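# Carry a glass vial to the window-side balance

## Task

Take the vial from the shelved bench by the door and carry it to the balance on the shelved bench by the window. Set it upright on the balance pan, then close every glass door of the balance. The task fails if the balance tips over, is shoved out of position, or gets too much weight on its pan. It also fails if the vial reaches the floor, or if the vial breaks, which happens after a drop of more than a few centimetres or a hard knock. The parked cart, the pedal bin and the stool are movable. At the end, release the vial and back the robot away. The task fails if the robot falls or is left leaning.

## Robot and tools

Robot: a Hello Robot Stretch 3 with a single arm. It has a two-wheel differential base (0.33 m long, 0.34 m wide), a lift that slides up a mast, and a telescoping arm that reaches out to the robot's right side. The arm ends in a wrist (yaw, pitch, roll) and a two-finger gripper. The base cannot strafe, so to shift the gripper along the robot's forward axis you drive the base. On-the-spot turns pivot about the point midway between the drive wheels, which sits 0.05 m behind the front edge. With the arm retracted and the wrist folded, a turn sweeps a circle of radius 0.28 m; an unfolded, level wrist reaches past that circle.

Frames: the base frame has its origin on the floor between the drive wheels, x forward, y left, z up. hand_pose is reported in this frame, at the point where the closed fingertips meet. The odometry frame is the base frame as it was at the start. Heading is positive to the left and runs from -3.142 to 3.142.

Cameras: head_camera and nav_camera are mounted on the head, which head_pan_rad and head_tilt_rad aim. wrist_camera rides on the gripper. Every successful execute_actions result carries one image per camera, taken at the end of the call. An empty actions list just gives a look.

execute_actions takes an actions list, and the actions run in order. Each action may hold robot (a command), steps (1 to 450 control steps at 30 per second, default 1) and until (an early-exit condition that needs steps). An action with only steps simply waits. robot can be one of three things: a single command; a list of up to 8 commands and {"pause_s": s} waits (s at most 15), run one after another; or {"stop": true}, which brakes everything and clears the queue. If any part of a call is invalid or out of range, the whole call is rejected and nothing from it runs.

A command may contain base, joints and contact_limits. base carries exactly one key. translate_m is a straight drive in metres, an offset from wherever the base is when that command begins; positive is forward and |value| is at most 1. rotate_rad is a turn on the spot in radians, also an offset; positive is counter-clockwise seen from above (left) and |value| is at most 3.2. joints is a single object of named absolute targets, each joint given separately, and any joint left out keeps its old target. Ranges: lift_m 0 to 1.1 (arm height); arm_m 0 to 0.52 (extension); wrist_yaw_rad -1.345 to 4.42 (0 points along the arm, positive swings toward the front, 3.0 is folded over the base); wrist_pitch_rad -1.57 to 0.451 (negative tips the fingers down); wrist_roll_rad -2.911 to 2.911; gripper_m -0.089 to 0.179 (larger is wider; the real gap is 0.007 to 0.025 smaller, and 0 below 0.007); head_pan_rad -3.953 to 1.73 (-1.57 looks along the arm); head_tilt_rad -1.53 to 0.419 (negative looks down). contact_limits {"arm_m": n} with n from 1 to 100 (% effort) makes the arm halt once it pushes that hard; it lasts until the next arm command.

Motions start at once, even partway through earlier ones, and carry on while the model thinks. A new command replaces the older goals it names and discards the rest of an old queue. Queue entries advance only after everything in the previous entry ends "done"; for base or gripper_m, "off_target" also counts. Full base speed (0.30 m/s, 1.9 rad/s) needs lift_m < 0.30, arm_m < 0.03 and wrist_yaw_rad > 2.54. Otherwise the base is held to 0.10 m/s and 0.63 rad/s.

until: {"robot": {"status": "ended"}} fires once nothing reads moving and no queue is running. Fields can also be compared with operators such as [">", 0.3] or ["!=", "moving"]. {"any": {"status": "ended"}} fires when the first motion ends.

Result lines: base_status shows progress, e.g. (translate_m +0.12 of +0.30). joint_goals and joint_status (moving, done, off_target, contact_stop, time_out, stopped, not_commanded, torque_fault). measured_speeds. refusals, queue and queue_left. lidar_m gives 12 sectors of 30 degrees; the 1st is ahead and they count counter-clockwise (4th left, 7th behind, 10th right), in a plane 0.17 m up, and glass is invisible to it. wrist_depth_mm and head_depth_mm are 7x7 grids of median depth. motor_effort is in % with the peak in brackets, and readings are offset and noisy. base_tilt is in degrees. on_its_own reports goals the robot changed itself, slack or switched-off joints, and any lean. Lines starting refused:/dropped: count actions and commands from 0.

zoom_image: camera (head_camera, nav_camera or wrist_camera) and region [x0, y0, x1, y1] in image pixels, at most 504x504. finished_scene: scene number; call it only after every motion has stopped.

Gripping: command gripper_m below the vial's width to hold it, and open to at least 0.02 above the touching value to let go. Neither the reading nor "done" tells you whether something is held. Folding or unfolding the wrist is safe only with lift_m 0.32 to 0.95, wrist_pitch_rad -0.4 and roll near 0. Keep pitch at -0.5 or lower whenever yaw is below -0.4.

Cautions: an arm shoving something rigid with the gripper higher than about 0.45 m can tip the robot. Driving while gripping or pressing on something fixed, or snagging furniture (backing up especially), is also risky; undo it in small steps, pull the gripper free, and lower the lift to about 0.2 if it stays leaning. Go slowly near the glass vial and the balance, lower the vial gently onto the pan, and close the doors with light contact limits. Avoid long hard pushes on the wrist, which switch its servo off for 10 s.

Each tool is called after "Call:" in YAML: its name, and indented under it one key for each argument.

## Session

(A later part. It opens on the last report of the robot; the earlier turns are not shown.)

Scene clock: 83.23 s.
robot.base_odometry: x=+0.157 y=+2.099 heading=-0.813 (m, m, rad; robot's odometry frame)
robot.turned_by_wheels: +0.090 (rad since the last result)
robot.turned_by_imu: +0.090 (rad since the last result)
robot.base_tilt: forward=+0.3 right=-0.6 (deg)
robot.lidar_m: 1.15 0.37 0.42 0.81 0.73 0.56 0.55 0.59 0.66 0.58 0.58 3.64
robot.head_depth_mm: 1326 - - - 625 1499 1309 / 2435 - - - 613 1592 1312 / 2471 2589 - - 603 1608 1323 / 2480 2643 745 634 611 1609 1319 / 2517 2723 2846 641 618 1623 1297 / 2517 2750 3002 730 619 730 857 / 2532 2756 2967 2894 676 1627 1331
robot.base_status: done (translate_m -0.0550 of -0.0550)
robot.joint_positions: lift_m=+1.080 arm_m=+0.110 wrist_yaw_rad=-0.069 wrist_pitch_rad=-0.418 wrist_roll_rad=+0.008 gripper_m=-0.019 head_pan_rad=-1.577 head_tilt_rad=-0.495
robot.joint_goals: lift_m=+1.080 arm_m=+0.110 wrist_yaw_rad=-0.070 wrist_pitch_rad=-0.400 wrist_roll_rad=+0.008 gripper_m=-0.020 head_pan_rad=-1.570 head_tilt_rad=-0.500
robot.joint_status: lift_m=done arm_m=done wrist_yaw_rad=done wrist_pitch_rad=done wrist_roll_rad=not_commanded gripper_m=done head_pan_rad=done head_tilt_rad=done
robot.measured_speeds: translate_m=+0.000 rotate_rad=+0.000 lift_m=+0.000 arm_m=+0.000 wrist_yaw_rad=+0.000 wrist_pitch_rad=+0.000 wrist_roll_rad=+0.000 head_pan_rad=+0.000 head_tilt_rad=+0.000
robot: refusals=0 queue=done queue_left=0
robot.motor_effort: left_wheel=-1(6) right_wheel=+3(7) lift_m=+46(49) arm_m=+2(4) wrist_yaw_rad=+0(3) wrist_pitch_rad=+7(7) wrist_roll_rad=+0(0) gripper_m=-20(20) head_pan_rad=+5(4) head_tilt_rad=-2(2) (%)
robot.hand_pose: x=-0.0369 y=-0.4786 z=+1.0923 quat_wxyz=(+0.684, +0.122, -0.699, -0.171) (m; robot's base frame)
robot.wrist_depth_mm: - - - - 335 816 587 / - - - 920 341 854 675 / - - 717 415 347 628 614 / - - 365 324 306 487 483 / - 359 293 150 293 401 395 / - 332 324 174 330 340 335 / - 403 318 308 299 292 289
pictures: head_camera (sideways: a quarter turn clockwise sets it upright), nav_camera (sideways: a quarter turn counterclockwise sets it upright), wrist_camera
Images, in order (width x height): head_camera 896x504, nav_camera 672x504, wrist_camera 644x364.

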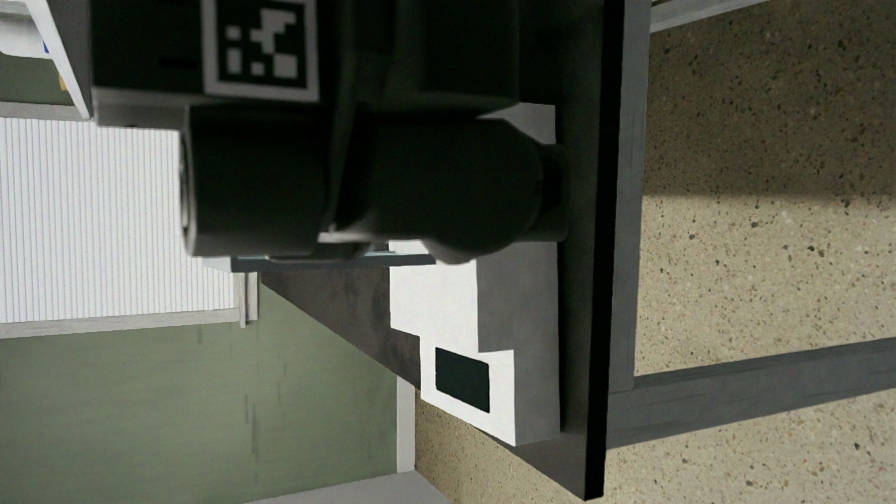

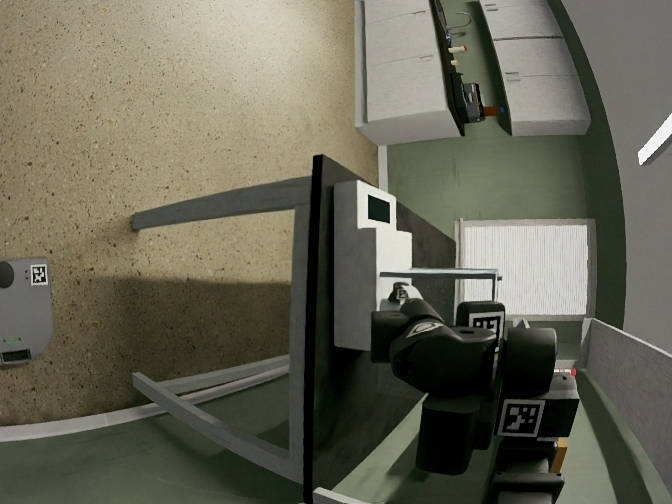

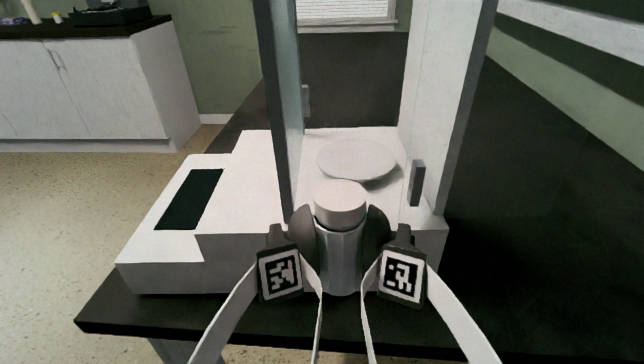

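Call:
execute_actions:
  actions:
    - {"robot":[{"base":{"translate_m":-0.016},"joints":{"arm_m":0.14}},{"joints":{"lift_m":1.075,"arm_m":0.235},"contact_limits":{"arm_m":10}}],"steps":450,"until":{"robot":{"status":"ended"}}}

Scene clock: 87.90 s.
robot.base_odometry: x=+0.146 y=+2.111 heading=-0.813 (m, m, rad; robot's odometry frame)
robot.turned_by_wheels: +0.000 (rad since the last result)
robot.turned_by_imu: +0.000 (rad since the last result)
robot.base_tilt: forward=+0.4 right=-0.7 (deg)
robot.lidar_m: 1.16 0.38 0.44 0.81 0.71 0.55 0.54 0.58 0.65 1.98 0.58 3.67
robot.head_depth_mm: 1340 - 1339 832 622 1500 1312 / 2400 - - 753 614 1591 1312 / 2467 - - 598 611 1586 1315 / 2477 2614 730 599 612 1602 1321 / 2503 2720 1530 640 617 1605 1326 / 2523 2761 2962 725 620 748 833 / 2569 2734 2976 2892 650 1575 1329
robot.base_status: done (translate_m -0.0160 of -0.0160)
robot.joint_positions: lift_m=+1.075 arm_m=+0.235 wrist_yaw_rad=-0.069 wrist_pitch_rad=-0.418 wrist_roll_rad=+0.008 gripper_m=-0.019 head_pan_rad=-1.577 head_tilt_rad=-0.495
robot.joint_goals: lift_m=+1.075 arm_m=+0.235 wrist_yaw_rad=-0.070 wrist_pitch_rad=-0.400 wrist_roll_rad=+0.008 gripper_m=-0.020 head_pan_rad=-1.570 head_tilt_rad=-0.500
robot.joint_status: lift_m=done arm_m=done wrist_yaw_rad=done wrist_pitch_rad=done wrist_roll_rad=not_commanded gripper_m=done head_pan_rad=done head_tilt_rad=done
robot.measured_speeds: translate_m=+0.000 rotate_rad=+0.000 lift_m=+0.000 arm_m=+0.000 wrist_yaw_rad=+0.000 wrist_pitch_rad=+0.000 wrist_roll_rad=+0.000 head_pan_rad=+0.000 head_tilt_rad=+0.000
robot: refusals=0 queue=done queue_left=0
robot.motor_effort: left_wheel=-1(5) right_wheel=+2(4) lift_m=+27(47) arm_m=+3(4) wrist_yaw_rad=-1(0) wrist_pitch_rad=+7(7) wrist_roll_rad=+1(0) gripper_m=-20(19) head_pan_rad=+3(6) head_tilt_rad=-2(2) (%)
robot.contact_limits: arm_m 10 (drawing in: default 33, maximum 53; extending or still: default 42, maximum 70)
robot.hand_pose: x=-0.0369 y=-0.6036 z=+1.0880 quat_wxyz=(+0.684, +0.122, -0.699, -0.171) (m; robot's base frame)
robot.wrist_depth_mm: - 80 - - - 143 95 / - 88 - 941 835 144 95 / - - 658 647 572 145 106 / - - 322 317 298 146 452 / - 340 257 151 241 147 387 / - 264 215 175 211 174 330 / 250 203 191 195 189 279 285
pictures: head_camera (sideways: a quarter turn clockwise sets it upright), nav_camera (sideways: a quarter turn counterclockwise sets it upright), wrist_camera
Images, in order (width x height): head_camera 896x504, nav_camera 672x504, wrist_camera 644x364.

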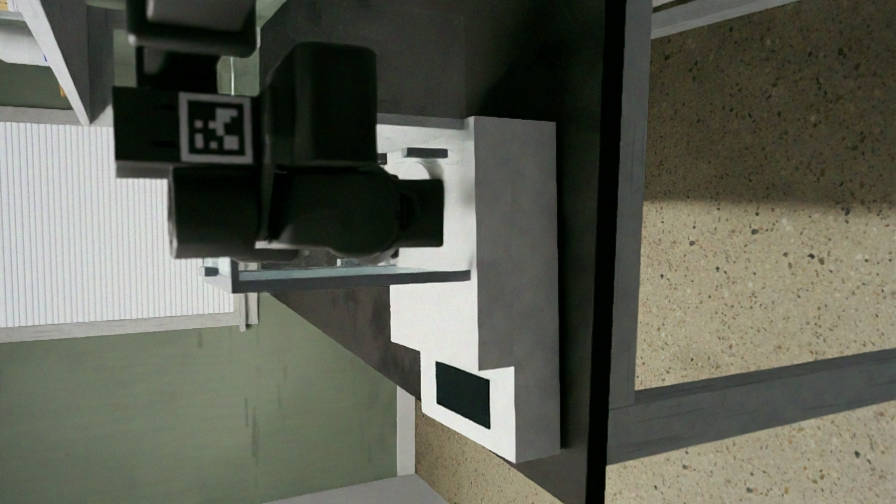

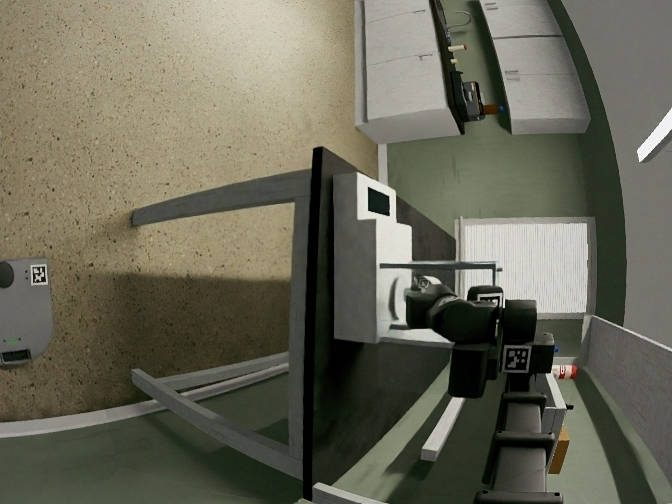

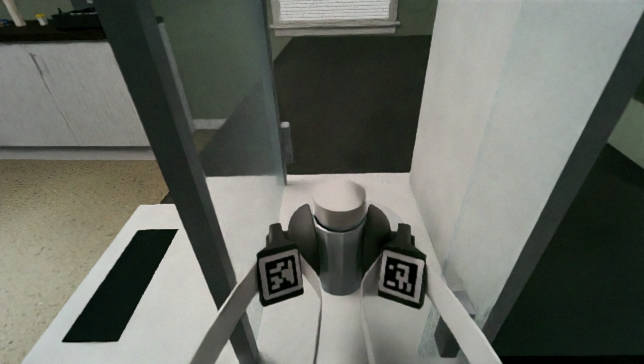

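Call:
execute_actions:
  actions:
    - {"robot":[{"base":{"translate_m":-0.02}},{"base":{"translate_m":0.013}},{"joints":{"arm_m":0.293},"contact_limits":{"arm_m":10}},{"joints":{"lift_m":1.062}}],"steps":450,"until":{"robot":{"status":"ended"}}}

Scene clock: 95.47 s.
robot.base_odometry: x=+0.141 y=+2.116 heading=-0.813 (m, m, rad; robot's odometry frame)
robot.turned_by_wheels: +0.000 (rad since the last result)
robot.turned_by_imu: +0.000 (rad since the last result)
robot.base_tilt: forward=+0.3 right=-0.6 (deg)
robot.lidar_m: 1.16 0.39 0.45 0.81 0.70 0.54 0.53 0.57 0.64 1.97 0.59 3.66
robot.head_depth_mm: 1339 1940 1231 834 621 1453 1303 / 2418 2580 1112 794 625 1592 1310 / 2480 2599 - 597 610 1603 1317 / 2489 2645 737 601 613 1607 1317 / 2492 2705 1284 638 617 1611 1324 / 2508 2759 2981 724 620 748 853 / 2557 2782 3013 2873 648 1530 1333
robot.base_status: done (translate_m +0.0130 of +0.0130)
robot.joint_positions: lift_m=+1.062 arm_m=+0.293 wrist_yaw_rad=-0.068 wrist_pitch_rad=-0.418 wrist_roll_rad=+0.008 gripper_m=-0.019 head_pan_rad=-1.577 head_tilt_rad=-0.495
robot.joint_goals: lift_m=+1.062 arm_m=+0.293 wrist_yaw_rad=-0.070 wrist_pitch_rad=-0.400 wrist_roll_rad=+0.008 gripper_m=-0.020 head_pan_rad=-1.570 head_tilt_rad=-0.500
robot.joint_status: lift_m=done arm_m=done wrist_yaw_rad=done wrist_pitch_rad=done wrist_roll_rad=not_commanded gripper_m=done head_pan_rad=done head_tilt_rad=done
robot.measured_speeds: translate_m=+0.000 rotate_rad=+0.000 lift_m=+0.000 arm_m=+0.000 wrist_yaw_rad=+0.000 wrist_pitch_rad=+0.000 wrist_roll_rad=+0.000 head_pan_rad=+0.000 head_tilt_rad=+0.000
robot: refusals=0 queue=done queue_left=0
robot.motor_effort: left_wheel=-1(5) right_wheel=+2(8) lift_m=+27(28) arm_m=+2(4) wrist_yaw_rad=-1(1) wrist_pitch_rad=+7(7) wrist_roll_rad=+0(1) gripper_m=-20(20) head_pan_rad=+4(5) head_tilt_rad=-2(2) (%)
robot.contact_limits: arm_m 10 (drawing in: default 33, maximum 53; extending or still: default 42, maximum 70)
robot.hand_pose: x=-0.0368 y=-0.6616 z=+1.0750 quat_wxyz=(+0.684, +0.123, -0.699, -0.171) (m; robot's base frame)
robot.wrist_depth_mm: - - - - - 134 89 / - - - 899 847 135 89 / - - 637 616 569 136 89 / - - 462 473 279 137 90 / - 301 254 151 225 138 90 / 270 222 213 174 196 139 90 / - 185 182 172 174 130 91
pictures: head_camera (sideways: a quarter turn clockwise sets it upright), nav_camera (sideways: a quarter turn counterclockwise sets it upright), wrist_camera
Images, in order (width x height): head_camera 896x504, nav_camera 672x504, wrist_camera 644x364.

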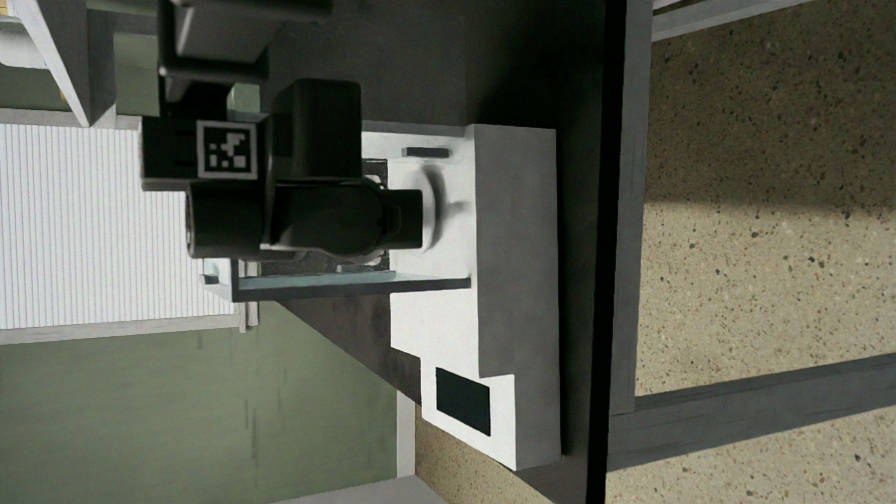

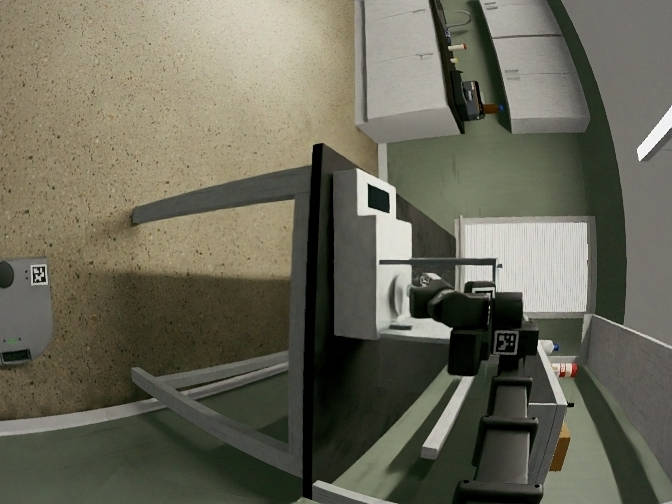

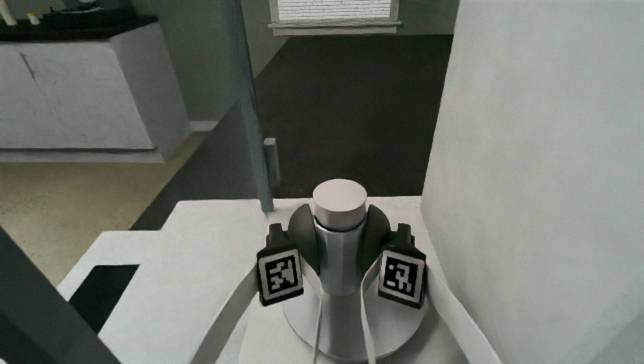

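Call:
execute_actions:
  actions:
    - {"robot":{"joints":{"lift_m":1.052,"arm_m":0.297},"contact_limits":{"arm_m":10}},"steps":450,"until":{"robot":{"status":"ended"}}}

Scene clock: 97.27 s.
robot.base_odometry: x=+0.141 y=+2.116 heading=-0.813 (m, m, rad; robot's odometry frame)
robot.turned_by_wheels: +0.000 (rad since the last result)
robot.turned_by_imu: +0.000 (rad since the last result)
robot.base_tilt: forward=+0.4 right=-0.7 (deg)
robot.lidar_m: 1.16 0.39 0.45 0.81 0.70 0.54 0.53 0.56 0.64 1.98 0.59 3.66
robot.head_depth_mm: 1335 1786 1231 832 621 1461 1311 / 2415 2599 1406 793 626 1599 1314 / 2462 2605 - 598 611 1602 1317 / 2466 2654 737 598 613 1609 1322 / 2512 2694 1276 638 617 1611 1326 / 2491 2756 3027 723 620 746 855 / 2554 2740 2997 2881 648 1538 1334
robot.base_status: done (translate_m +0.0130 of +0.0130)
robot.joint_positions: lift_m=+1.052 arm_m=+0.297 wrist_yaw_rad=-0.068 wrist_pitch_rad=-0.418 wrist_roll_rad=+0.008 gripper_m=-0.019 head_pan_rad=-1.577 head_tilt_rad=-0.495
robot.joint_goals: lift_m=+1.052 arm_m=+0.297 wrist_yaw_rad=-0.070 wrist_pitch_rad=-0.400 wrist_roll_rad=+0.008 gripper_m=-0.020 head_pan_rad=-1.570 head_tilt_rad=-0.500
robot.joint_status: lift_m=done arm_m=done wrist_yaw_rad=done wrist_pitch_rad=done wrist_roll_rad=not_commanded gripper_m=done head_pan_rad=done head_tilt_rad=done
robot.measured_speeds: translate_m=+0.000 rotate_rad=+0.000 lift_m=+0.000 arm_m=+0.000 wrist_yaw_rad=+0.000 wrist_pitch_rad=+0.000 wrist_roll_rad=+0.000 head_pan_rad=+0.000 head_tilt_rad=+0.000
robot: refusals=0 queue=done queue_left=0
robot.motor_effort: left_wheel=-1(1) right_wheel=+3(3) lift_m=+26(27) arm_m=+3(3) wrist_yaw_rad=-1(1) wrist_pitch_rad=+7(7) wrist_roll_rad=+1(1) gripper_m=-20(20) head_pan_rad=+5(5) head_tilt_rad=-2(1) (%)
robot.contact_limits: arm_m 10 (drawing in: default 33, maximum 53; extending or still: default 42, maximum 70)
robot.hand_pose: x=-0.0368 y=-0.6656 z=+1.0650 quat_wxyz=(+0.684, +0.123, -0.699, -0.171) (m; robot's base frame)
robot.wrist_depth_mm: - - - - - 134 89 / - - - 860 822 135 89 / - - 570 601 553 136 90 / - - 445 458 273 137 90 / - 286 240 151 220 138 90 / 262 210 202 171 178 139 91 / - 175 172 162 162 130 91
pictures: head_camera (sideways: a quarter turn clockwise sets it upright), nav_camera (sideways: a quarter turn counterclockwise sets it upright), wrist_camera
Images, in order (width x height): head_camera 896x504, nav_camera 672x504, wrist_camera 644x364.

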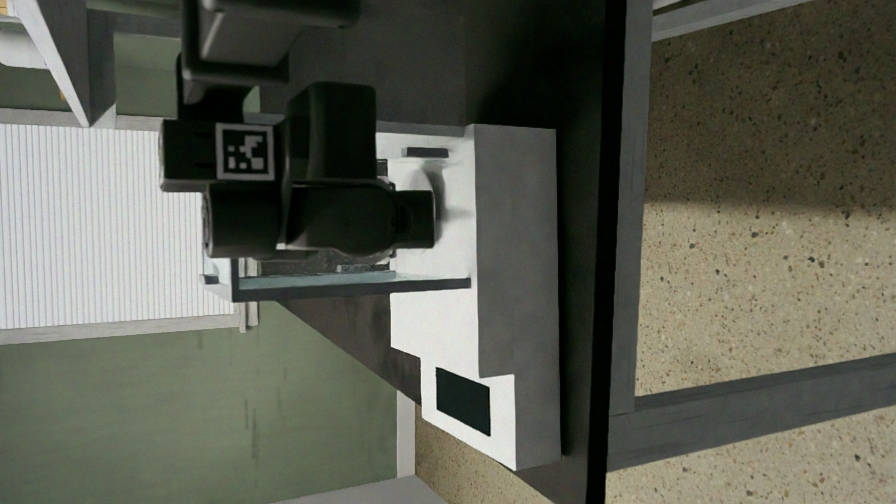

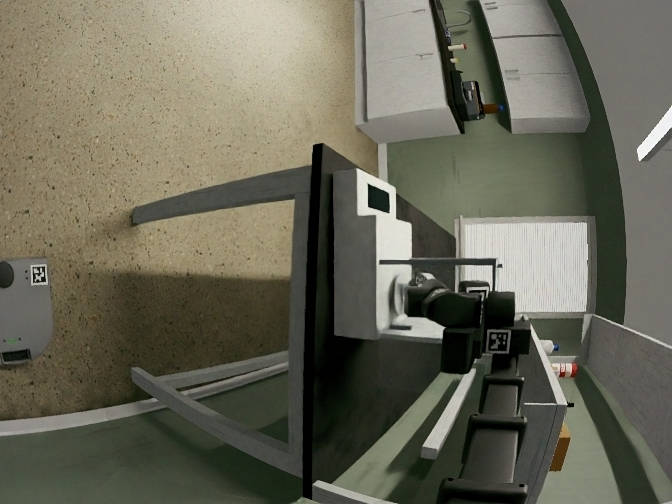

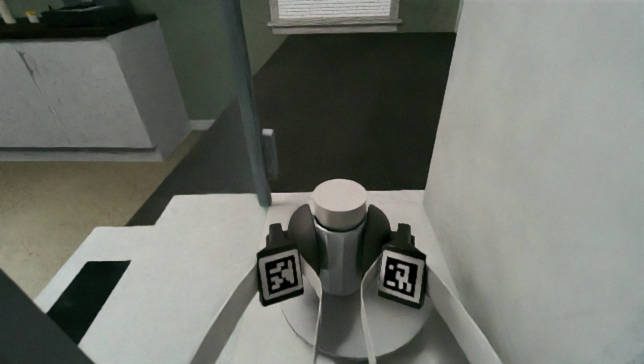

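Call:
execute_actions:
  actions:
    - {"robot":[{"joints":{"lift_m":1.049}},{"joints":{"gripper_m":0.055}},{"joints":{"arm_m":0.252},"contact_limits":{"arm_m":12}},{"joints":{"arm_m":0.15,"gripper_m":0.01},"contact_limits":{"arm_m":12}},{"base":{"translate_m":-0.06},"joints":{"gripper_m":0.05,"lift_m":1.04}},{"joints":{"arm_m":0.162},"contact_limits":{"arm_m":8}}],"steps":450,"until":{"robot":{"status":"ended"}}}

Scene clock: 108.70 s.
robot.base_odometry: x=+0.100 y=+2.160 heading=-0.813 (m, m, rad; robot's odometry frame)
robot.turned_by_wheels: +0.000 (rad since the last result)
robot.turned_by_imu: +0.000 (rad since the last result)
robot.base_tilt: forward=+0.3 right=-0.7 (deg)
robot.lidar_m: 1.18 0.43 0.53 0.82 0.62 0.48 0.47 0.50 0.60 1.98 0.61 3.65
robot.head_depth_mm: 410 1722 - - 606 1459 1249 / 1684 2579 - - 614 1546 1311 / 2485 2640 - - 610 1559 1313 / 2484 2677 1524 639 612 1611 1319 / 2521 2654 1289 606 616 1603 1324 / 2526 2739 2931 644 616 1627 1298 / 2548 2754 3033 727 622 730 1239
robot.base_status: done (translate_m -0.0600 of -0.0600)
robot.joint_positions: lift_m=+1.040 arm_m=+0.162 wrist_yaw_rad=-0.068 wrist_pitch_rad=-0.415 wrist_roll_rad=+0.008 gripper_m=+0.050 head_pan_rad=-1.577 head_tilt_rad=-0.495
robot.joint_goals: lift_m=+1.040 arm_m=+0.162 wrist_yaw_rad=-0.070 wrist_pitch_rad=-0.400 wrist_roll_rad=+0.008 gripper_m=+0.050 head_pan_rad=-1.570 head_tilt_rad=-0.500
robot.joint_status: lift_m=done arm_m=done wrist_yaw_rad=done wrist_pitch_rad=done wrist_roll_rad=not_commanded gripper_m=done head_pan_rad=done head_tilt_rad=done
robot.measured_speeds: translate_m=+0.000 rotate_rad=+0.000 lift_m=+0.000 arm_m=+0.000 wrist_yaw_rad=+0.000 wrist_pitch_rad=+0.000 wrist_roll_rad=+0.000 head_pan_rad=+0.000 head_tilt_rad=+0.000
robot: refusals=0 queue=done queue_left=0
robot.motor_effort: left_wheel=-1(4) right_wheel=+3(4) lift_m=+27(25) arm_m=+3(6) wrist_yaw_rad=-1(1) wrist_pitch_rad=+6(7) wrist_roll_rad=+1(1) gripper_m=+1(92) head_pan_rad=+4(4) head_tilt_rad=-2(2) (%)
robot.contact_limits: arm_m 8 (drawing in: default 33, maximum 53; extending or still: default 42, maximum 70)
robot.hand_pose: x=-0.0369 y=-0.5309 z=+1.0537 quat_wxyz=(+0.684, +0.121, -0.699, -0.170) (m; robot's base frame)
robot.wrist_depth_mm: - - - - - 920 457 / - - 856 767 803 792 581 / - 369 345 318 561 551 542 / - 269 266 251 434 423 421 / 271 220 229 220 363 348 345 / 246 236 236 235 284 294 291 / 262 262 261 259 256 254 251
pictures: head_camera (sideways: a quarter turn clockwise sets it upright), nav_camera (sideways: a quarter turn counterclockwise sets it upright), wrist_camera
Images, in order (width x height): head_camera 896x504, nav_camera 672x504, wrist_camera 644x364.

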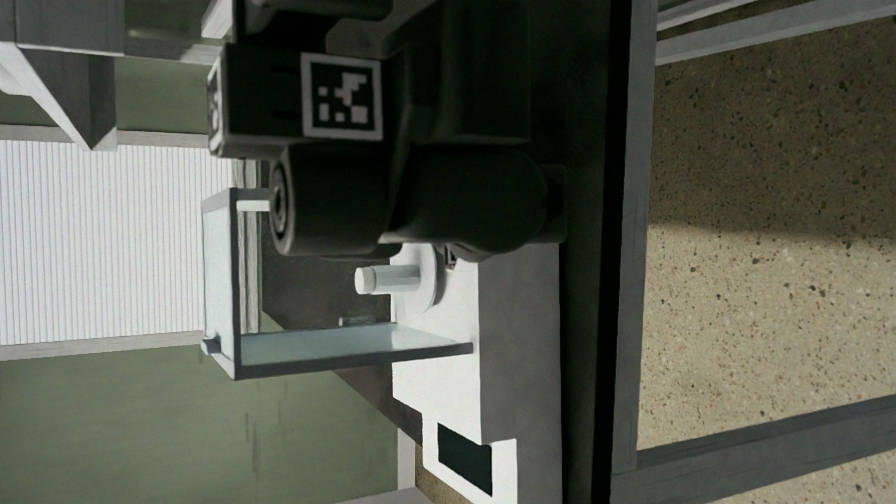

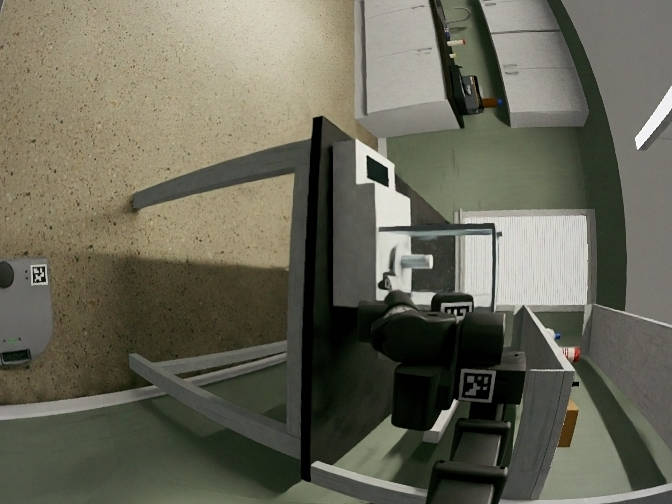

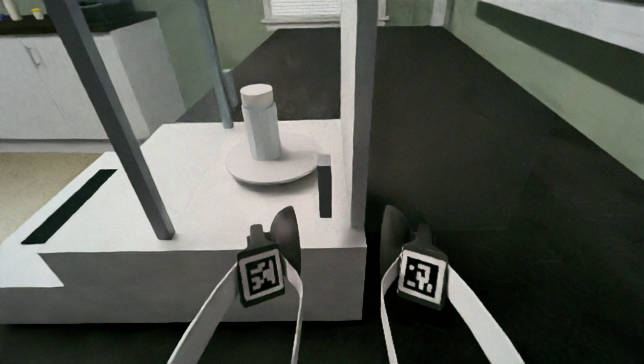

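Call:
execute_actions:
  actions:
    - {"robot":{"joints":{"arm_m":0.176,"gripper_m":0.045},"contact_limits":{"arm_m":7}},"steps":100,"until":{"robot":{"status":"ended"}}}
    - {"robot":{"base":{"translate_m":0.115}},"steps":150,"until":{"robot":{"status":"ended"}}}

Scene clock: 114.00 s.
robot.base_odometry: x=+0.179 y=+2.076 heading=-0.813 (m, m, rad; robot's odometry frame)
robot.turned_by_wheels: +0.000 (rad since the last result)
robot.turned_by_imu: +0.000 (rad since the last result)
robot.base_tilt: forward=+0.4 right=-0.7 (deg)
robot.lidar_m: 1.14 0.34 0.36 0.81 0.77 0.60 0.58 0.62 0.68 0.57 0.58 3.64
robot.head_depth_mm: 1374 2326 - - 628 1541 1311 / 2420 2620 - - 609 1599 1308 / 2471 2647 - - 610 1607 1315 / 2485 2678 1445 671 619 1605 1321 / 2499 2756 2907 686 619 1554 878 / 2519 2730 2995 2735 630 748 1296 / 2527 2764 2989 2851 2006 1629 1337
robot.base_status: done (translate_m +0.1150 of +0.1150)
robot.joint_positions: lift_m=+1.040 arm_m=+0.176 wrist_yaw_rad=-0.072 wrist_pitch_rad=-0.417 wrist_roll_rad=+0.008 gripper_m=+0.045 head_pan_rad=-1.577 head_tilt_rad=-0.495
robot.joint_goals: lift_m=+1.040 arm_m=+0.176 wrist_yaw_rad=-0.070 wrist_pitch_rad=-0.400 wrist_roll_rad=+0.008 gripper_m=+0.045 head_pan_rad=-1.570 head_tilt_rad=-0.500
robot.joint_status: lift_m=done arm_m=done wrist_yaw_rad=done wrist_pitch_rad=done wrist_roll_rad=not_commanded gripper_m=done head_pan_rad=done head_tilt_rad=done
robot.measured_speeds: translate_m=+0.000 rotate_rad=+0.000 lift_m=+0.000 arm_m=+0.000 wrist_yaw_rad=+0.000 wrist_pitch_rad=+0.000 wrist_roll_rad=+0.000 head_pan_rad=+0.000 head_tilt_rad=+0.000
robot: refusals=0 queue=done queue_left=0
robot.motor_effort: left_wheel=-1(3) right_wheel=+3(10) lift_m=+27(27) arm_m=+2(4) wrist_yaw_rad=+2(5) wrist_pitch_rad=+7(8) wrist_roll_rad=+1(0) gripper_m=+0(37) head_pan_rad=+3(4) head_tilt_rad=-2(2) (%)
robot.contact_limits: arm_m 7 (drawing in: default 33, maximum 53; extending or still: default 42, maximum 70)
robot.hand_pose: x=-0.0378 y=-0.5446 z=+1.0533 quat_wxyz=(+0.683, +0.121, -0.699, -0.172) (m; robot's base frame)
robot.wrist_depth_mm: - - - - - 220 153 / - - - 754 792 221 171 / - - 624 335 309 224 499 / - - 307 262 250 225 419 / - 292 232 214 216 213 344 / - 235 226 218 225 218 289 / - 251 251 250 249 252 251
pictures: head_camera (sideways: a quarter turn clockwise sets it upright), nav_camera (sideways: a quarter turn counterclockwise sets it upright), wrist_camera
Images, in order (width x height): head_camera 896x504, nav_camera 672x504, wrist_camera 644x364.

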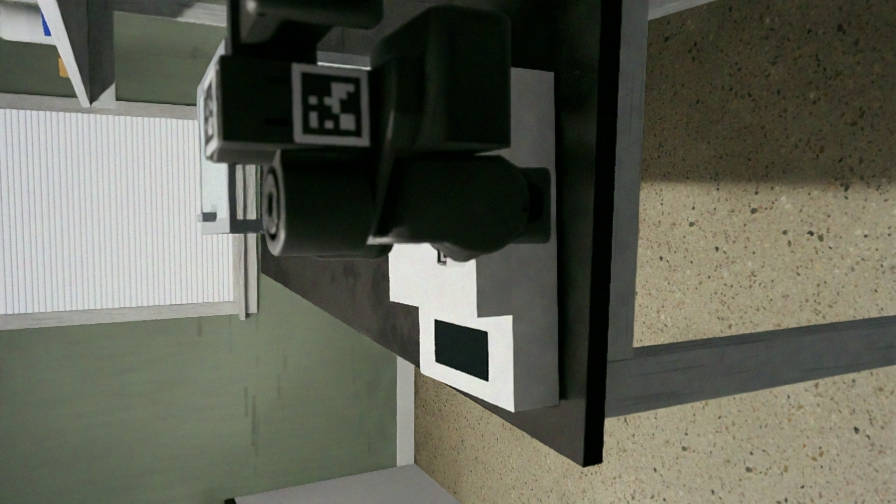

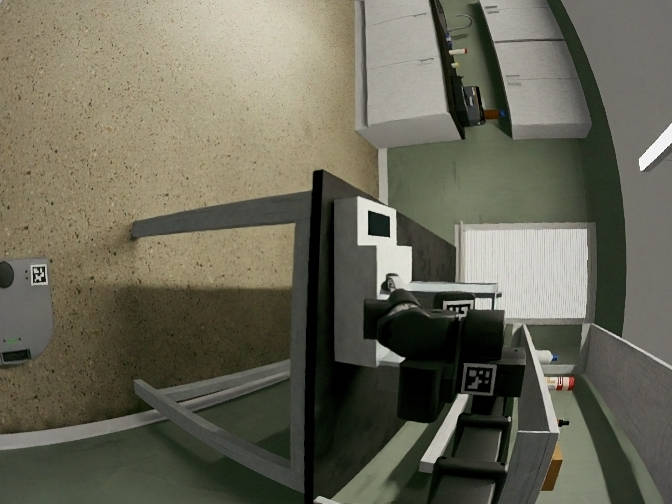

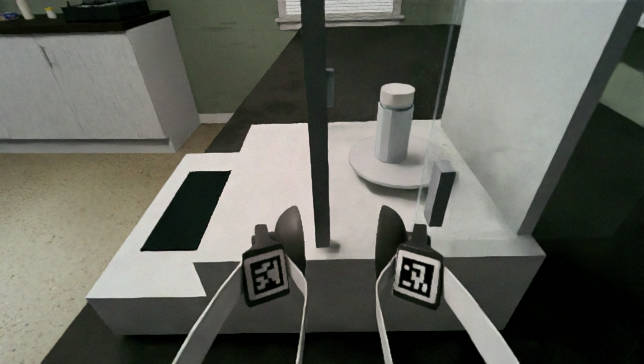

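Call:
execute_actions:
  actions:
    - {"robot":[{"joints":{"arm_m":0.16,"lift_m":1.045}},{"base":{"translate_m":-0.058}},{"joints":{"arm_m":0.186},"contact_limits":{"arm_m":7}}],"steps":200,"until":{"robot":{"status":"ended"}}}
    - {"robot":{"base":{"translate_m":0.065}},"steps":150,"until":{"robot":{"status":"ended"}}}

Scene clock: 122.10 s.
robot.base_odometry: x=+0.184 y=+2.071 heading=-0.814 (m, m, rad; robot's odometry frame)
robot.turned_by_wheels: -0.001 (rad since the last result)
robot.turned_by_imu: -0.001 (rad since the last result)
robot.base_tilt: forward=+0.4 right=-0.5 (deg)
robot.lidar_m: 1.14 0.34 0.35 0.81 0.78 0.60 0.59 0.63 0.68 0.57 0.59 3.63
robot.head_depth_mm: 1381 2304 1057 750 623 1585 1314 / 2427 2628 - - 608 1589 1305 / 2475 2659 - - 612 1611 1319 / 2480 2689 1378 637 618 1610 1320 / 2515 2735 2888 717 619 1528 873 / 2496 2747 3001 2725 629 1478 1291 / 2511 2730 2984 2842 2011 1627 1336
robot.base_status: done (translate_m +0.0650 of +0.0650)
robot.joint_positions: lift_m=+1.045 arm_m=+0.186 wrist_yaw_rad=-0.120 wrist_pitch_rad=-0.416 wrist_roll_rad=+0.008 gripper_m=+0.045 head_pan_rad=-1.577 head_tilt_rad=-0.495
robot.joint_goals: lift_m=+1.045 arm_m=+0.186 wrist_yaw_rad=-0.070 wrist_pitch_rad=-0.400 wrist_roll_rad=+0.008 gripper_m=+0.045 head_pan_rad=-1.570 head_tilt_rad=-0.500
robot.joint_status: lift_m=done arm_m=done wrist_yaw_rad=done wrist_pitch_rad=done wrist_roll_rad=not_commanded gripper_m=done head_pan_rad=done head_tilt_rad=done
robot.measured_speeds: translate_m=+0.000 rotate_rad=+0.000 lift_m=+0.000 arm_m=+0.000 wrist_yaw_rad=+0.000 wrist_pitch_rad=+0.000 wrist_roll_rad=+0.000 head_pan_rad=+0.000 head_tilt_rad=+0.000
robot: refusals=0 queue=done queue_left=0
robot.on_its_own: right_wheel is at rest, and its effort (+27) is outside its rest range (-18 to +18); wrist_yaw_rad is at rest, and its effort (+39) is outside its rest range (-12 to +12)
robot.motor_effort: left_wheel=-11(12) right_wheel=+27(28) lift_m=+46(48) arm_m=+2(5) wrist_yaw_rad=+39(40) wrist_pitch_rad=+7(7) wrist_roll_rad=+1(0) gripper_m=+12(13) head_pan_rad=+4(4) head_tilt_rad=-2(2) (%)
robot.contact_limits: arm_m 7 (drawing in: default 33, maximum 53; extending or still: default 42, maximum 70)
robot.hand_pose: x=-0.0485 y=-0.5537 z=+1.0577 quat_wxyz=(+0.679, +0.104, -0.702, -0.188) (m; robot's base frame)
robot.wrist_depth_mm: - - - - - 199 149 / - - - 790 762 202 160 / - - 632 343 307 205 525 / - - 297 267 258 210 427 / - 295 230 228 223 222 351 / - 239 203 206 212 215 296 / - 227 233 241 245 256 256
pictures: head_camera (sideways: a quarter turn clockwise sets it upright), nav_camera (sideways: a quarter turn counterclockwise sets it upright), wrist_camera
Images, in order (width x height): head_camera 896x504, nav_camera 672x504, wrist_camera 644x364.

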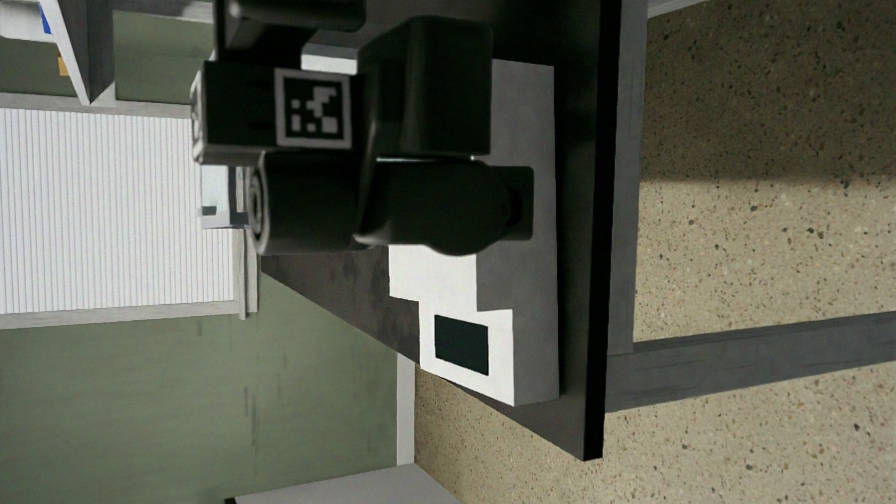

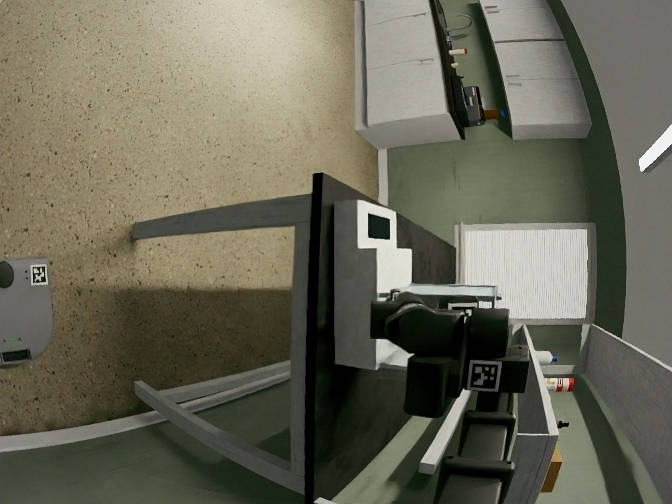

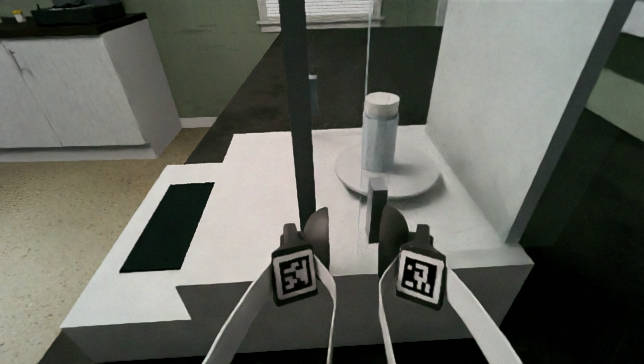

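Call:
execute_actions:
  actions:
    - {"robot":[{"base":{"translate_m":-0.027}},{"joints":{"arm_m":0.16}},{"joints":{"gripper_m":0.11},"base":{"translate_m":0.03}}],"steps":200,"until":{"robot":{"status":"ended"}}}

Scene clock: 129.20 s.
robot.base_odometry: x=+0.186 y=+2.069 heading=-0.813 (m, m, rad; robot's odometry frame)
robot.turned_by_wheels: +0.001 (rad since the last result)
robot.turned_by_imu: +0.001 (rad since the last result)
robot.base_tilt: forward=+0.3 right=-0.6 (deg)
robot.lidar_m: 1.14 0.34 0.34 0.81 0.78 0.61 0.59 0.63 0.69 0.57 0.59 3.65
robot.head_depth_mm: 1553 2325 1064 - 611 1584 1304 / 2466 2597 - - 611 1596 1320 / 2490 2598 - - 610 1606 1315 / 2506 2670 1384 674 619 1615 1315 / 2521 2726 2924 717 619 1514 862 / 2541 2763 2995 2860 630 1478 1303 / 2551 2773 2993 2797 2087 1629 1332
robot.base_status: done (translate_m +0.0300 of +0.0300)
robot.joint_positions: lift_m=+1.045 arm_m=+0.160 wrist_yaw_rad=-0.139 wrist_pitch_rad=-0.419 wrist_roll_rad=+0.008 gripper_m=+0.110 head_pan_rad=-1.577 head_tilt_rad=-0.495
robot.joint_goals: lift_m=+1.045 arm_m=+0.160 wrist_yaw_rad=-0.137 wrist_pitch_rad=-0.400 wrist_roll_rad=+0.008 gripper_m=+0.110 head_pan_rad=-1.570 head_tilt_rad=-0.500
robot.joint_status: lift_m=done arm_m=done wrist_yaw_rad=done wrist_pitch_rad=done wrist_roll_rad=not_commanded gripper_m=done head_pan_rad=done head_tilt_rad=done
robot.measured_speeds: translate_m=+0.000 rotate_rad=+0.000 lift_m=+0.000 arm_m=+0.000 wrist_yaw_rad=+0.000 wrist_pitch_rad=+0.000 wrist_roll_rad=+0.000 head_pan_rad=+0.000 head_tilt_rad=+0.000
robot: refusals=0 queue=done queue_left=0
robot.on_its_own: wrist_yaw_rad is held at -0.137, not at your -0.070, by its stall guard, which is not easing now
robot.motor_effort: left_wheel=-1(10) right_wheel=+2(28) lift_m=+46(46) arm_m=-6(5) wrist_yaw_rad=+2(39) wrist_pitch_rad=+8(8) wrist_roll_rad=+1(1) gripper_m=+1(97) head_pan_rad=+5(4) head_tilt_rad=-2(2) (%)
robot.hand_pose: x=-0.0527 y=-0.5274 z=+1.0572 quat_wxyz=(+0.677, +0.098, -0.703, -0.195) (m; robot's base frame)
robot.wrist_depth_mm: - - - - - 199 545 / - - - 770 337 204 665 / - - 594 326 305 223 550 / - - 296 268 263 260 423 / - 292 238 225 229 332 348 / - 244 244 244 253 305 294 / - 261 260 262 259 257 255
pictures: head_camera (sideways: a quarter turn clockwise sets it upright), nav_camera (sideways: a quarter turn counterclockwise sets it upright), wrist_camera
Images, in order (width x height): head_camera 896x504, nav_camera 672x504, wrist_camera 644x364.

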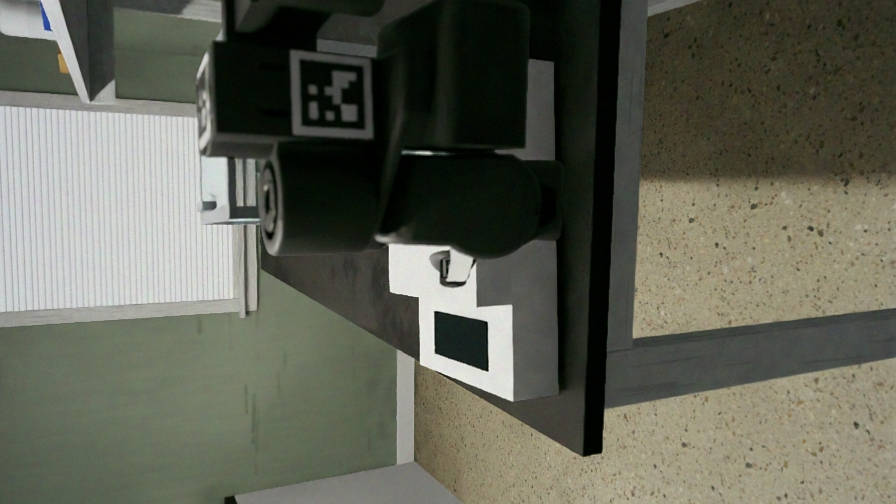

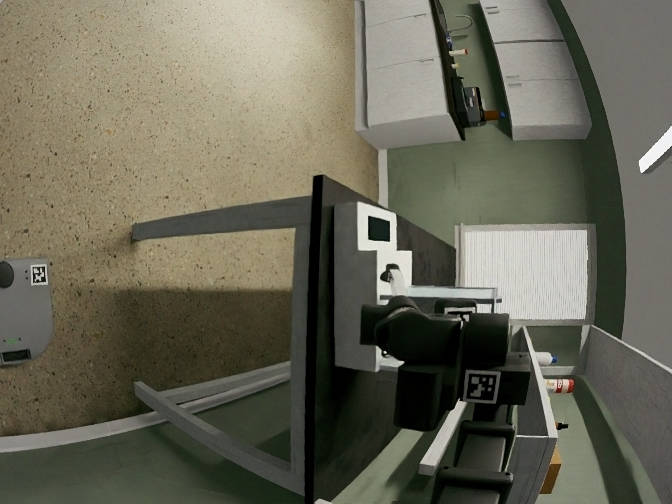

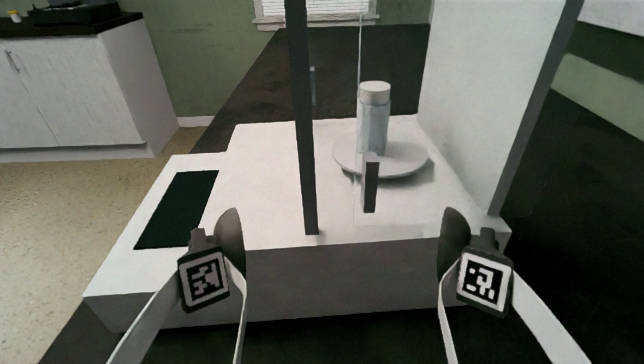

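Call:
execute_actions:
  actions:
    - {"robot":[{"joints":{"arm_m":0.191},"contact_limits":{"arm_m":7}}],"steps":200,"until":{"robot":{"status":"ended"}}}
    - {"robot":{"base":{"translate_m":0.025},"joints":{"wrist_yaw_rad":-0.08}},"steps":150,"until":{"robot":{"status":"ended"}}}

Scene clock: 134.93 s.
robot.base_odometry: x=+0.203 y=+2.051 heading=-0.813 (m, m, rad; robot's odometry frame)
robot.turned_by_wheels: +0.000 (rad since the last result)
robot.turned_by_imu: +0.000 (rad since the last result)
robot.base_tilt: forward=+0.4 right=-0.6 (deg)
robot.lidar_m: 1.12 0.35 0.32 0.80 0.82 0.63 0.62 0.66 0.71 0.57 2.69 3.69
robot.head_depth_mm: 1686 2433 622 715 607 1592 1308 / 2449 2616 - 595 608 1588 1309 / 2485 2618 - - 618 1601 1316 / 2491 2706 1383 666 620 1614 1322 / 2511 2697 2932 718 621 750 859 / 2508 2735 3003 2881 665 1570 1331 / 2567 2765 2939 2778 2094 1621 1338
robot.base_status: done (translate_m +0.0250 of +0.0250)
robot.joint_positions: lift_m=+1.045 arm_m=+0.191 wrist_yaw_rad=-0.084 wrist_pitch_rad=-0.419 wrist_roll_rad=+0.008 gripper_m=+0.110 head_pan_rad=-1.577 head_tilt_rad=-0.495
robot.joint_goals: lift_m=+1.045 arm_m=+0.191 wrist_yaw_rad=-0.080 wrist_pitch_rad=-0.400 wrist_roll_rad=+0.008 gripper_m=+0.110 head_pan_rad=-1.570 head_tilt_rad=-0.500
robot.joint_status: lift_m=done arm_m=done wrist_yaw_rad=done wrist_pitch_rad=done wrist_roll_rad=not_commanded gripper_m=done head_pan_rad=done head_tilt_rad=done
robot.measured_speeds: translate_m=+0.000 rotate_rad=+0.000 lift_m=+0.000 arm_m=+0.000 wrist_yaw_rad=+0.000 wrist_pitch_rad=+0.000 wrist_roll_rad=+0.000 head_pan_rad=+0.000 head_tilt_rad=+0.000
robot: refusals=0 queue=done queue_left=0
robot.motor_effort: left_wheel=-2(4) right_wheel=+4(8) lift_m=+46(46) arm_m=+3(3) wrist_yaw_rad=+3(3) wrist_pitch_rad=+8(8) wrist_roll_rad=+1(1) gripper_m=+0(1) head_pan_rad=+5(4) head_tilt_rad=-2(2) (%)
robot.contact_limits: arm_m 7 (drawing in: default 33, maximum 53; extending or still: default 42, maximum 70)
robot.hand_pose: x=-0.0403 y=-0.5592 z=+1.0572 quat_wxyz=(+0.682, +0.117, -0.700, -0.177) (m; robot's base frame)
robot.wrist_depth_mm: - - - - - 272 182 / - - - 773 737 274 183 / - - - 346 239 276 183 / - - 344 279 249 249 194 / - - 247 227 207 227 217 / - - 204 202 200 198 275 / - 253 232 233 234 236 253
pictures: head_camera (sideways: a quarter turn clockwise sets it upright), nav_camera (sideways: a quarter turn counterclockwise sets it upright), wrist_camera
Images, in order (width x height): head_camera 896x504, nav_camera 672x504, wrist_camera 644x364.

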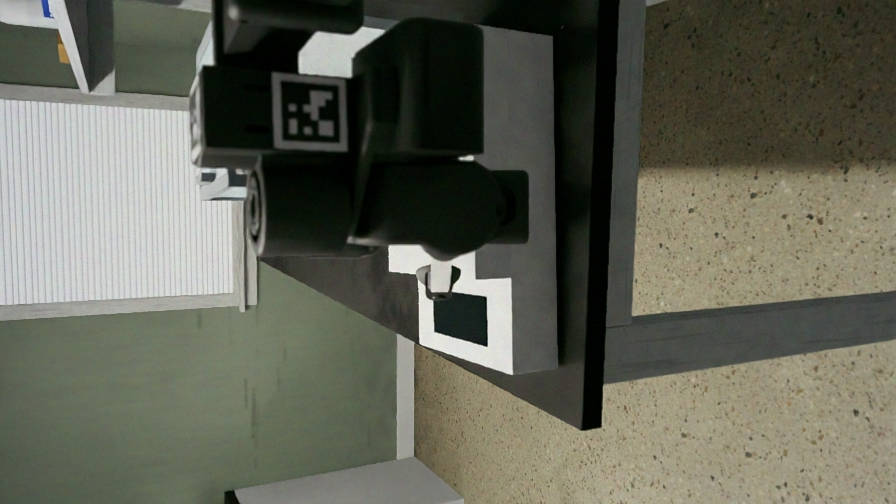

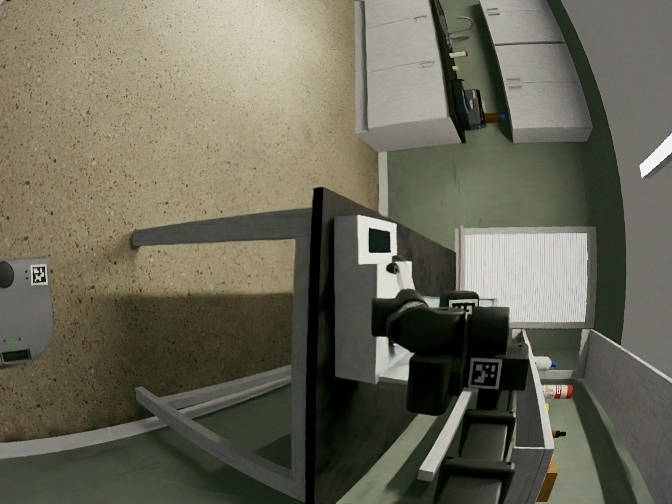

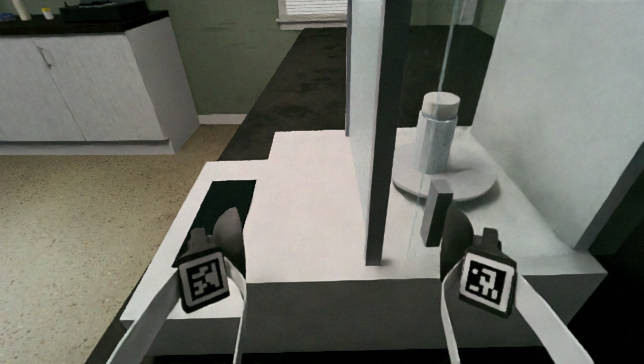

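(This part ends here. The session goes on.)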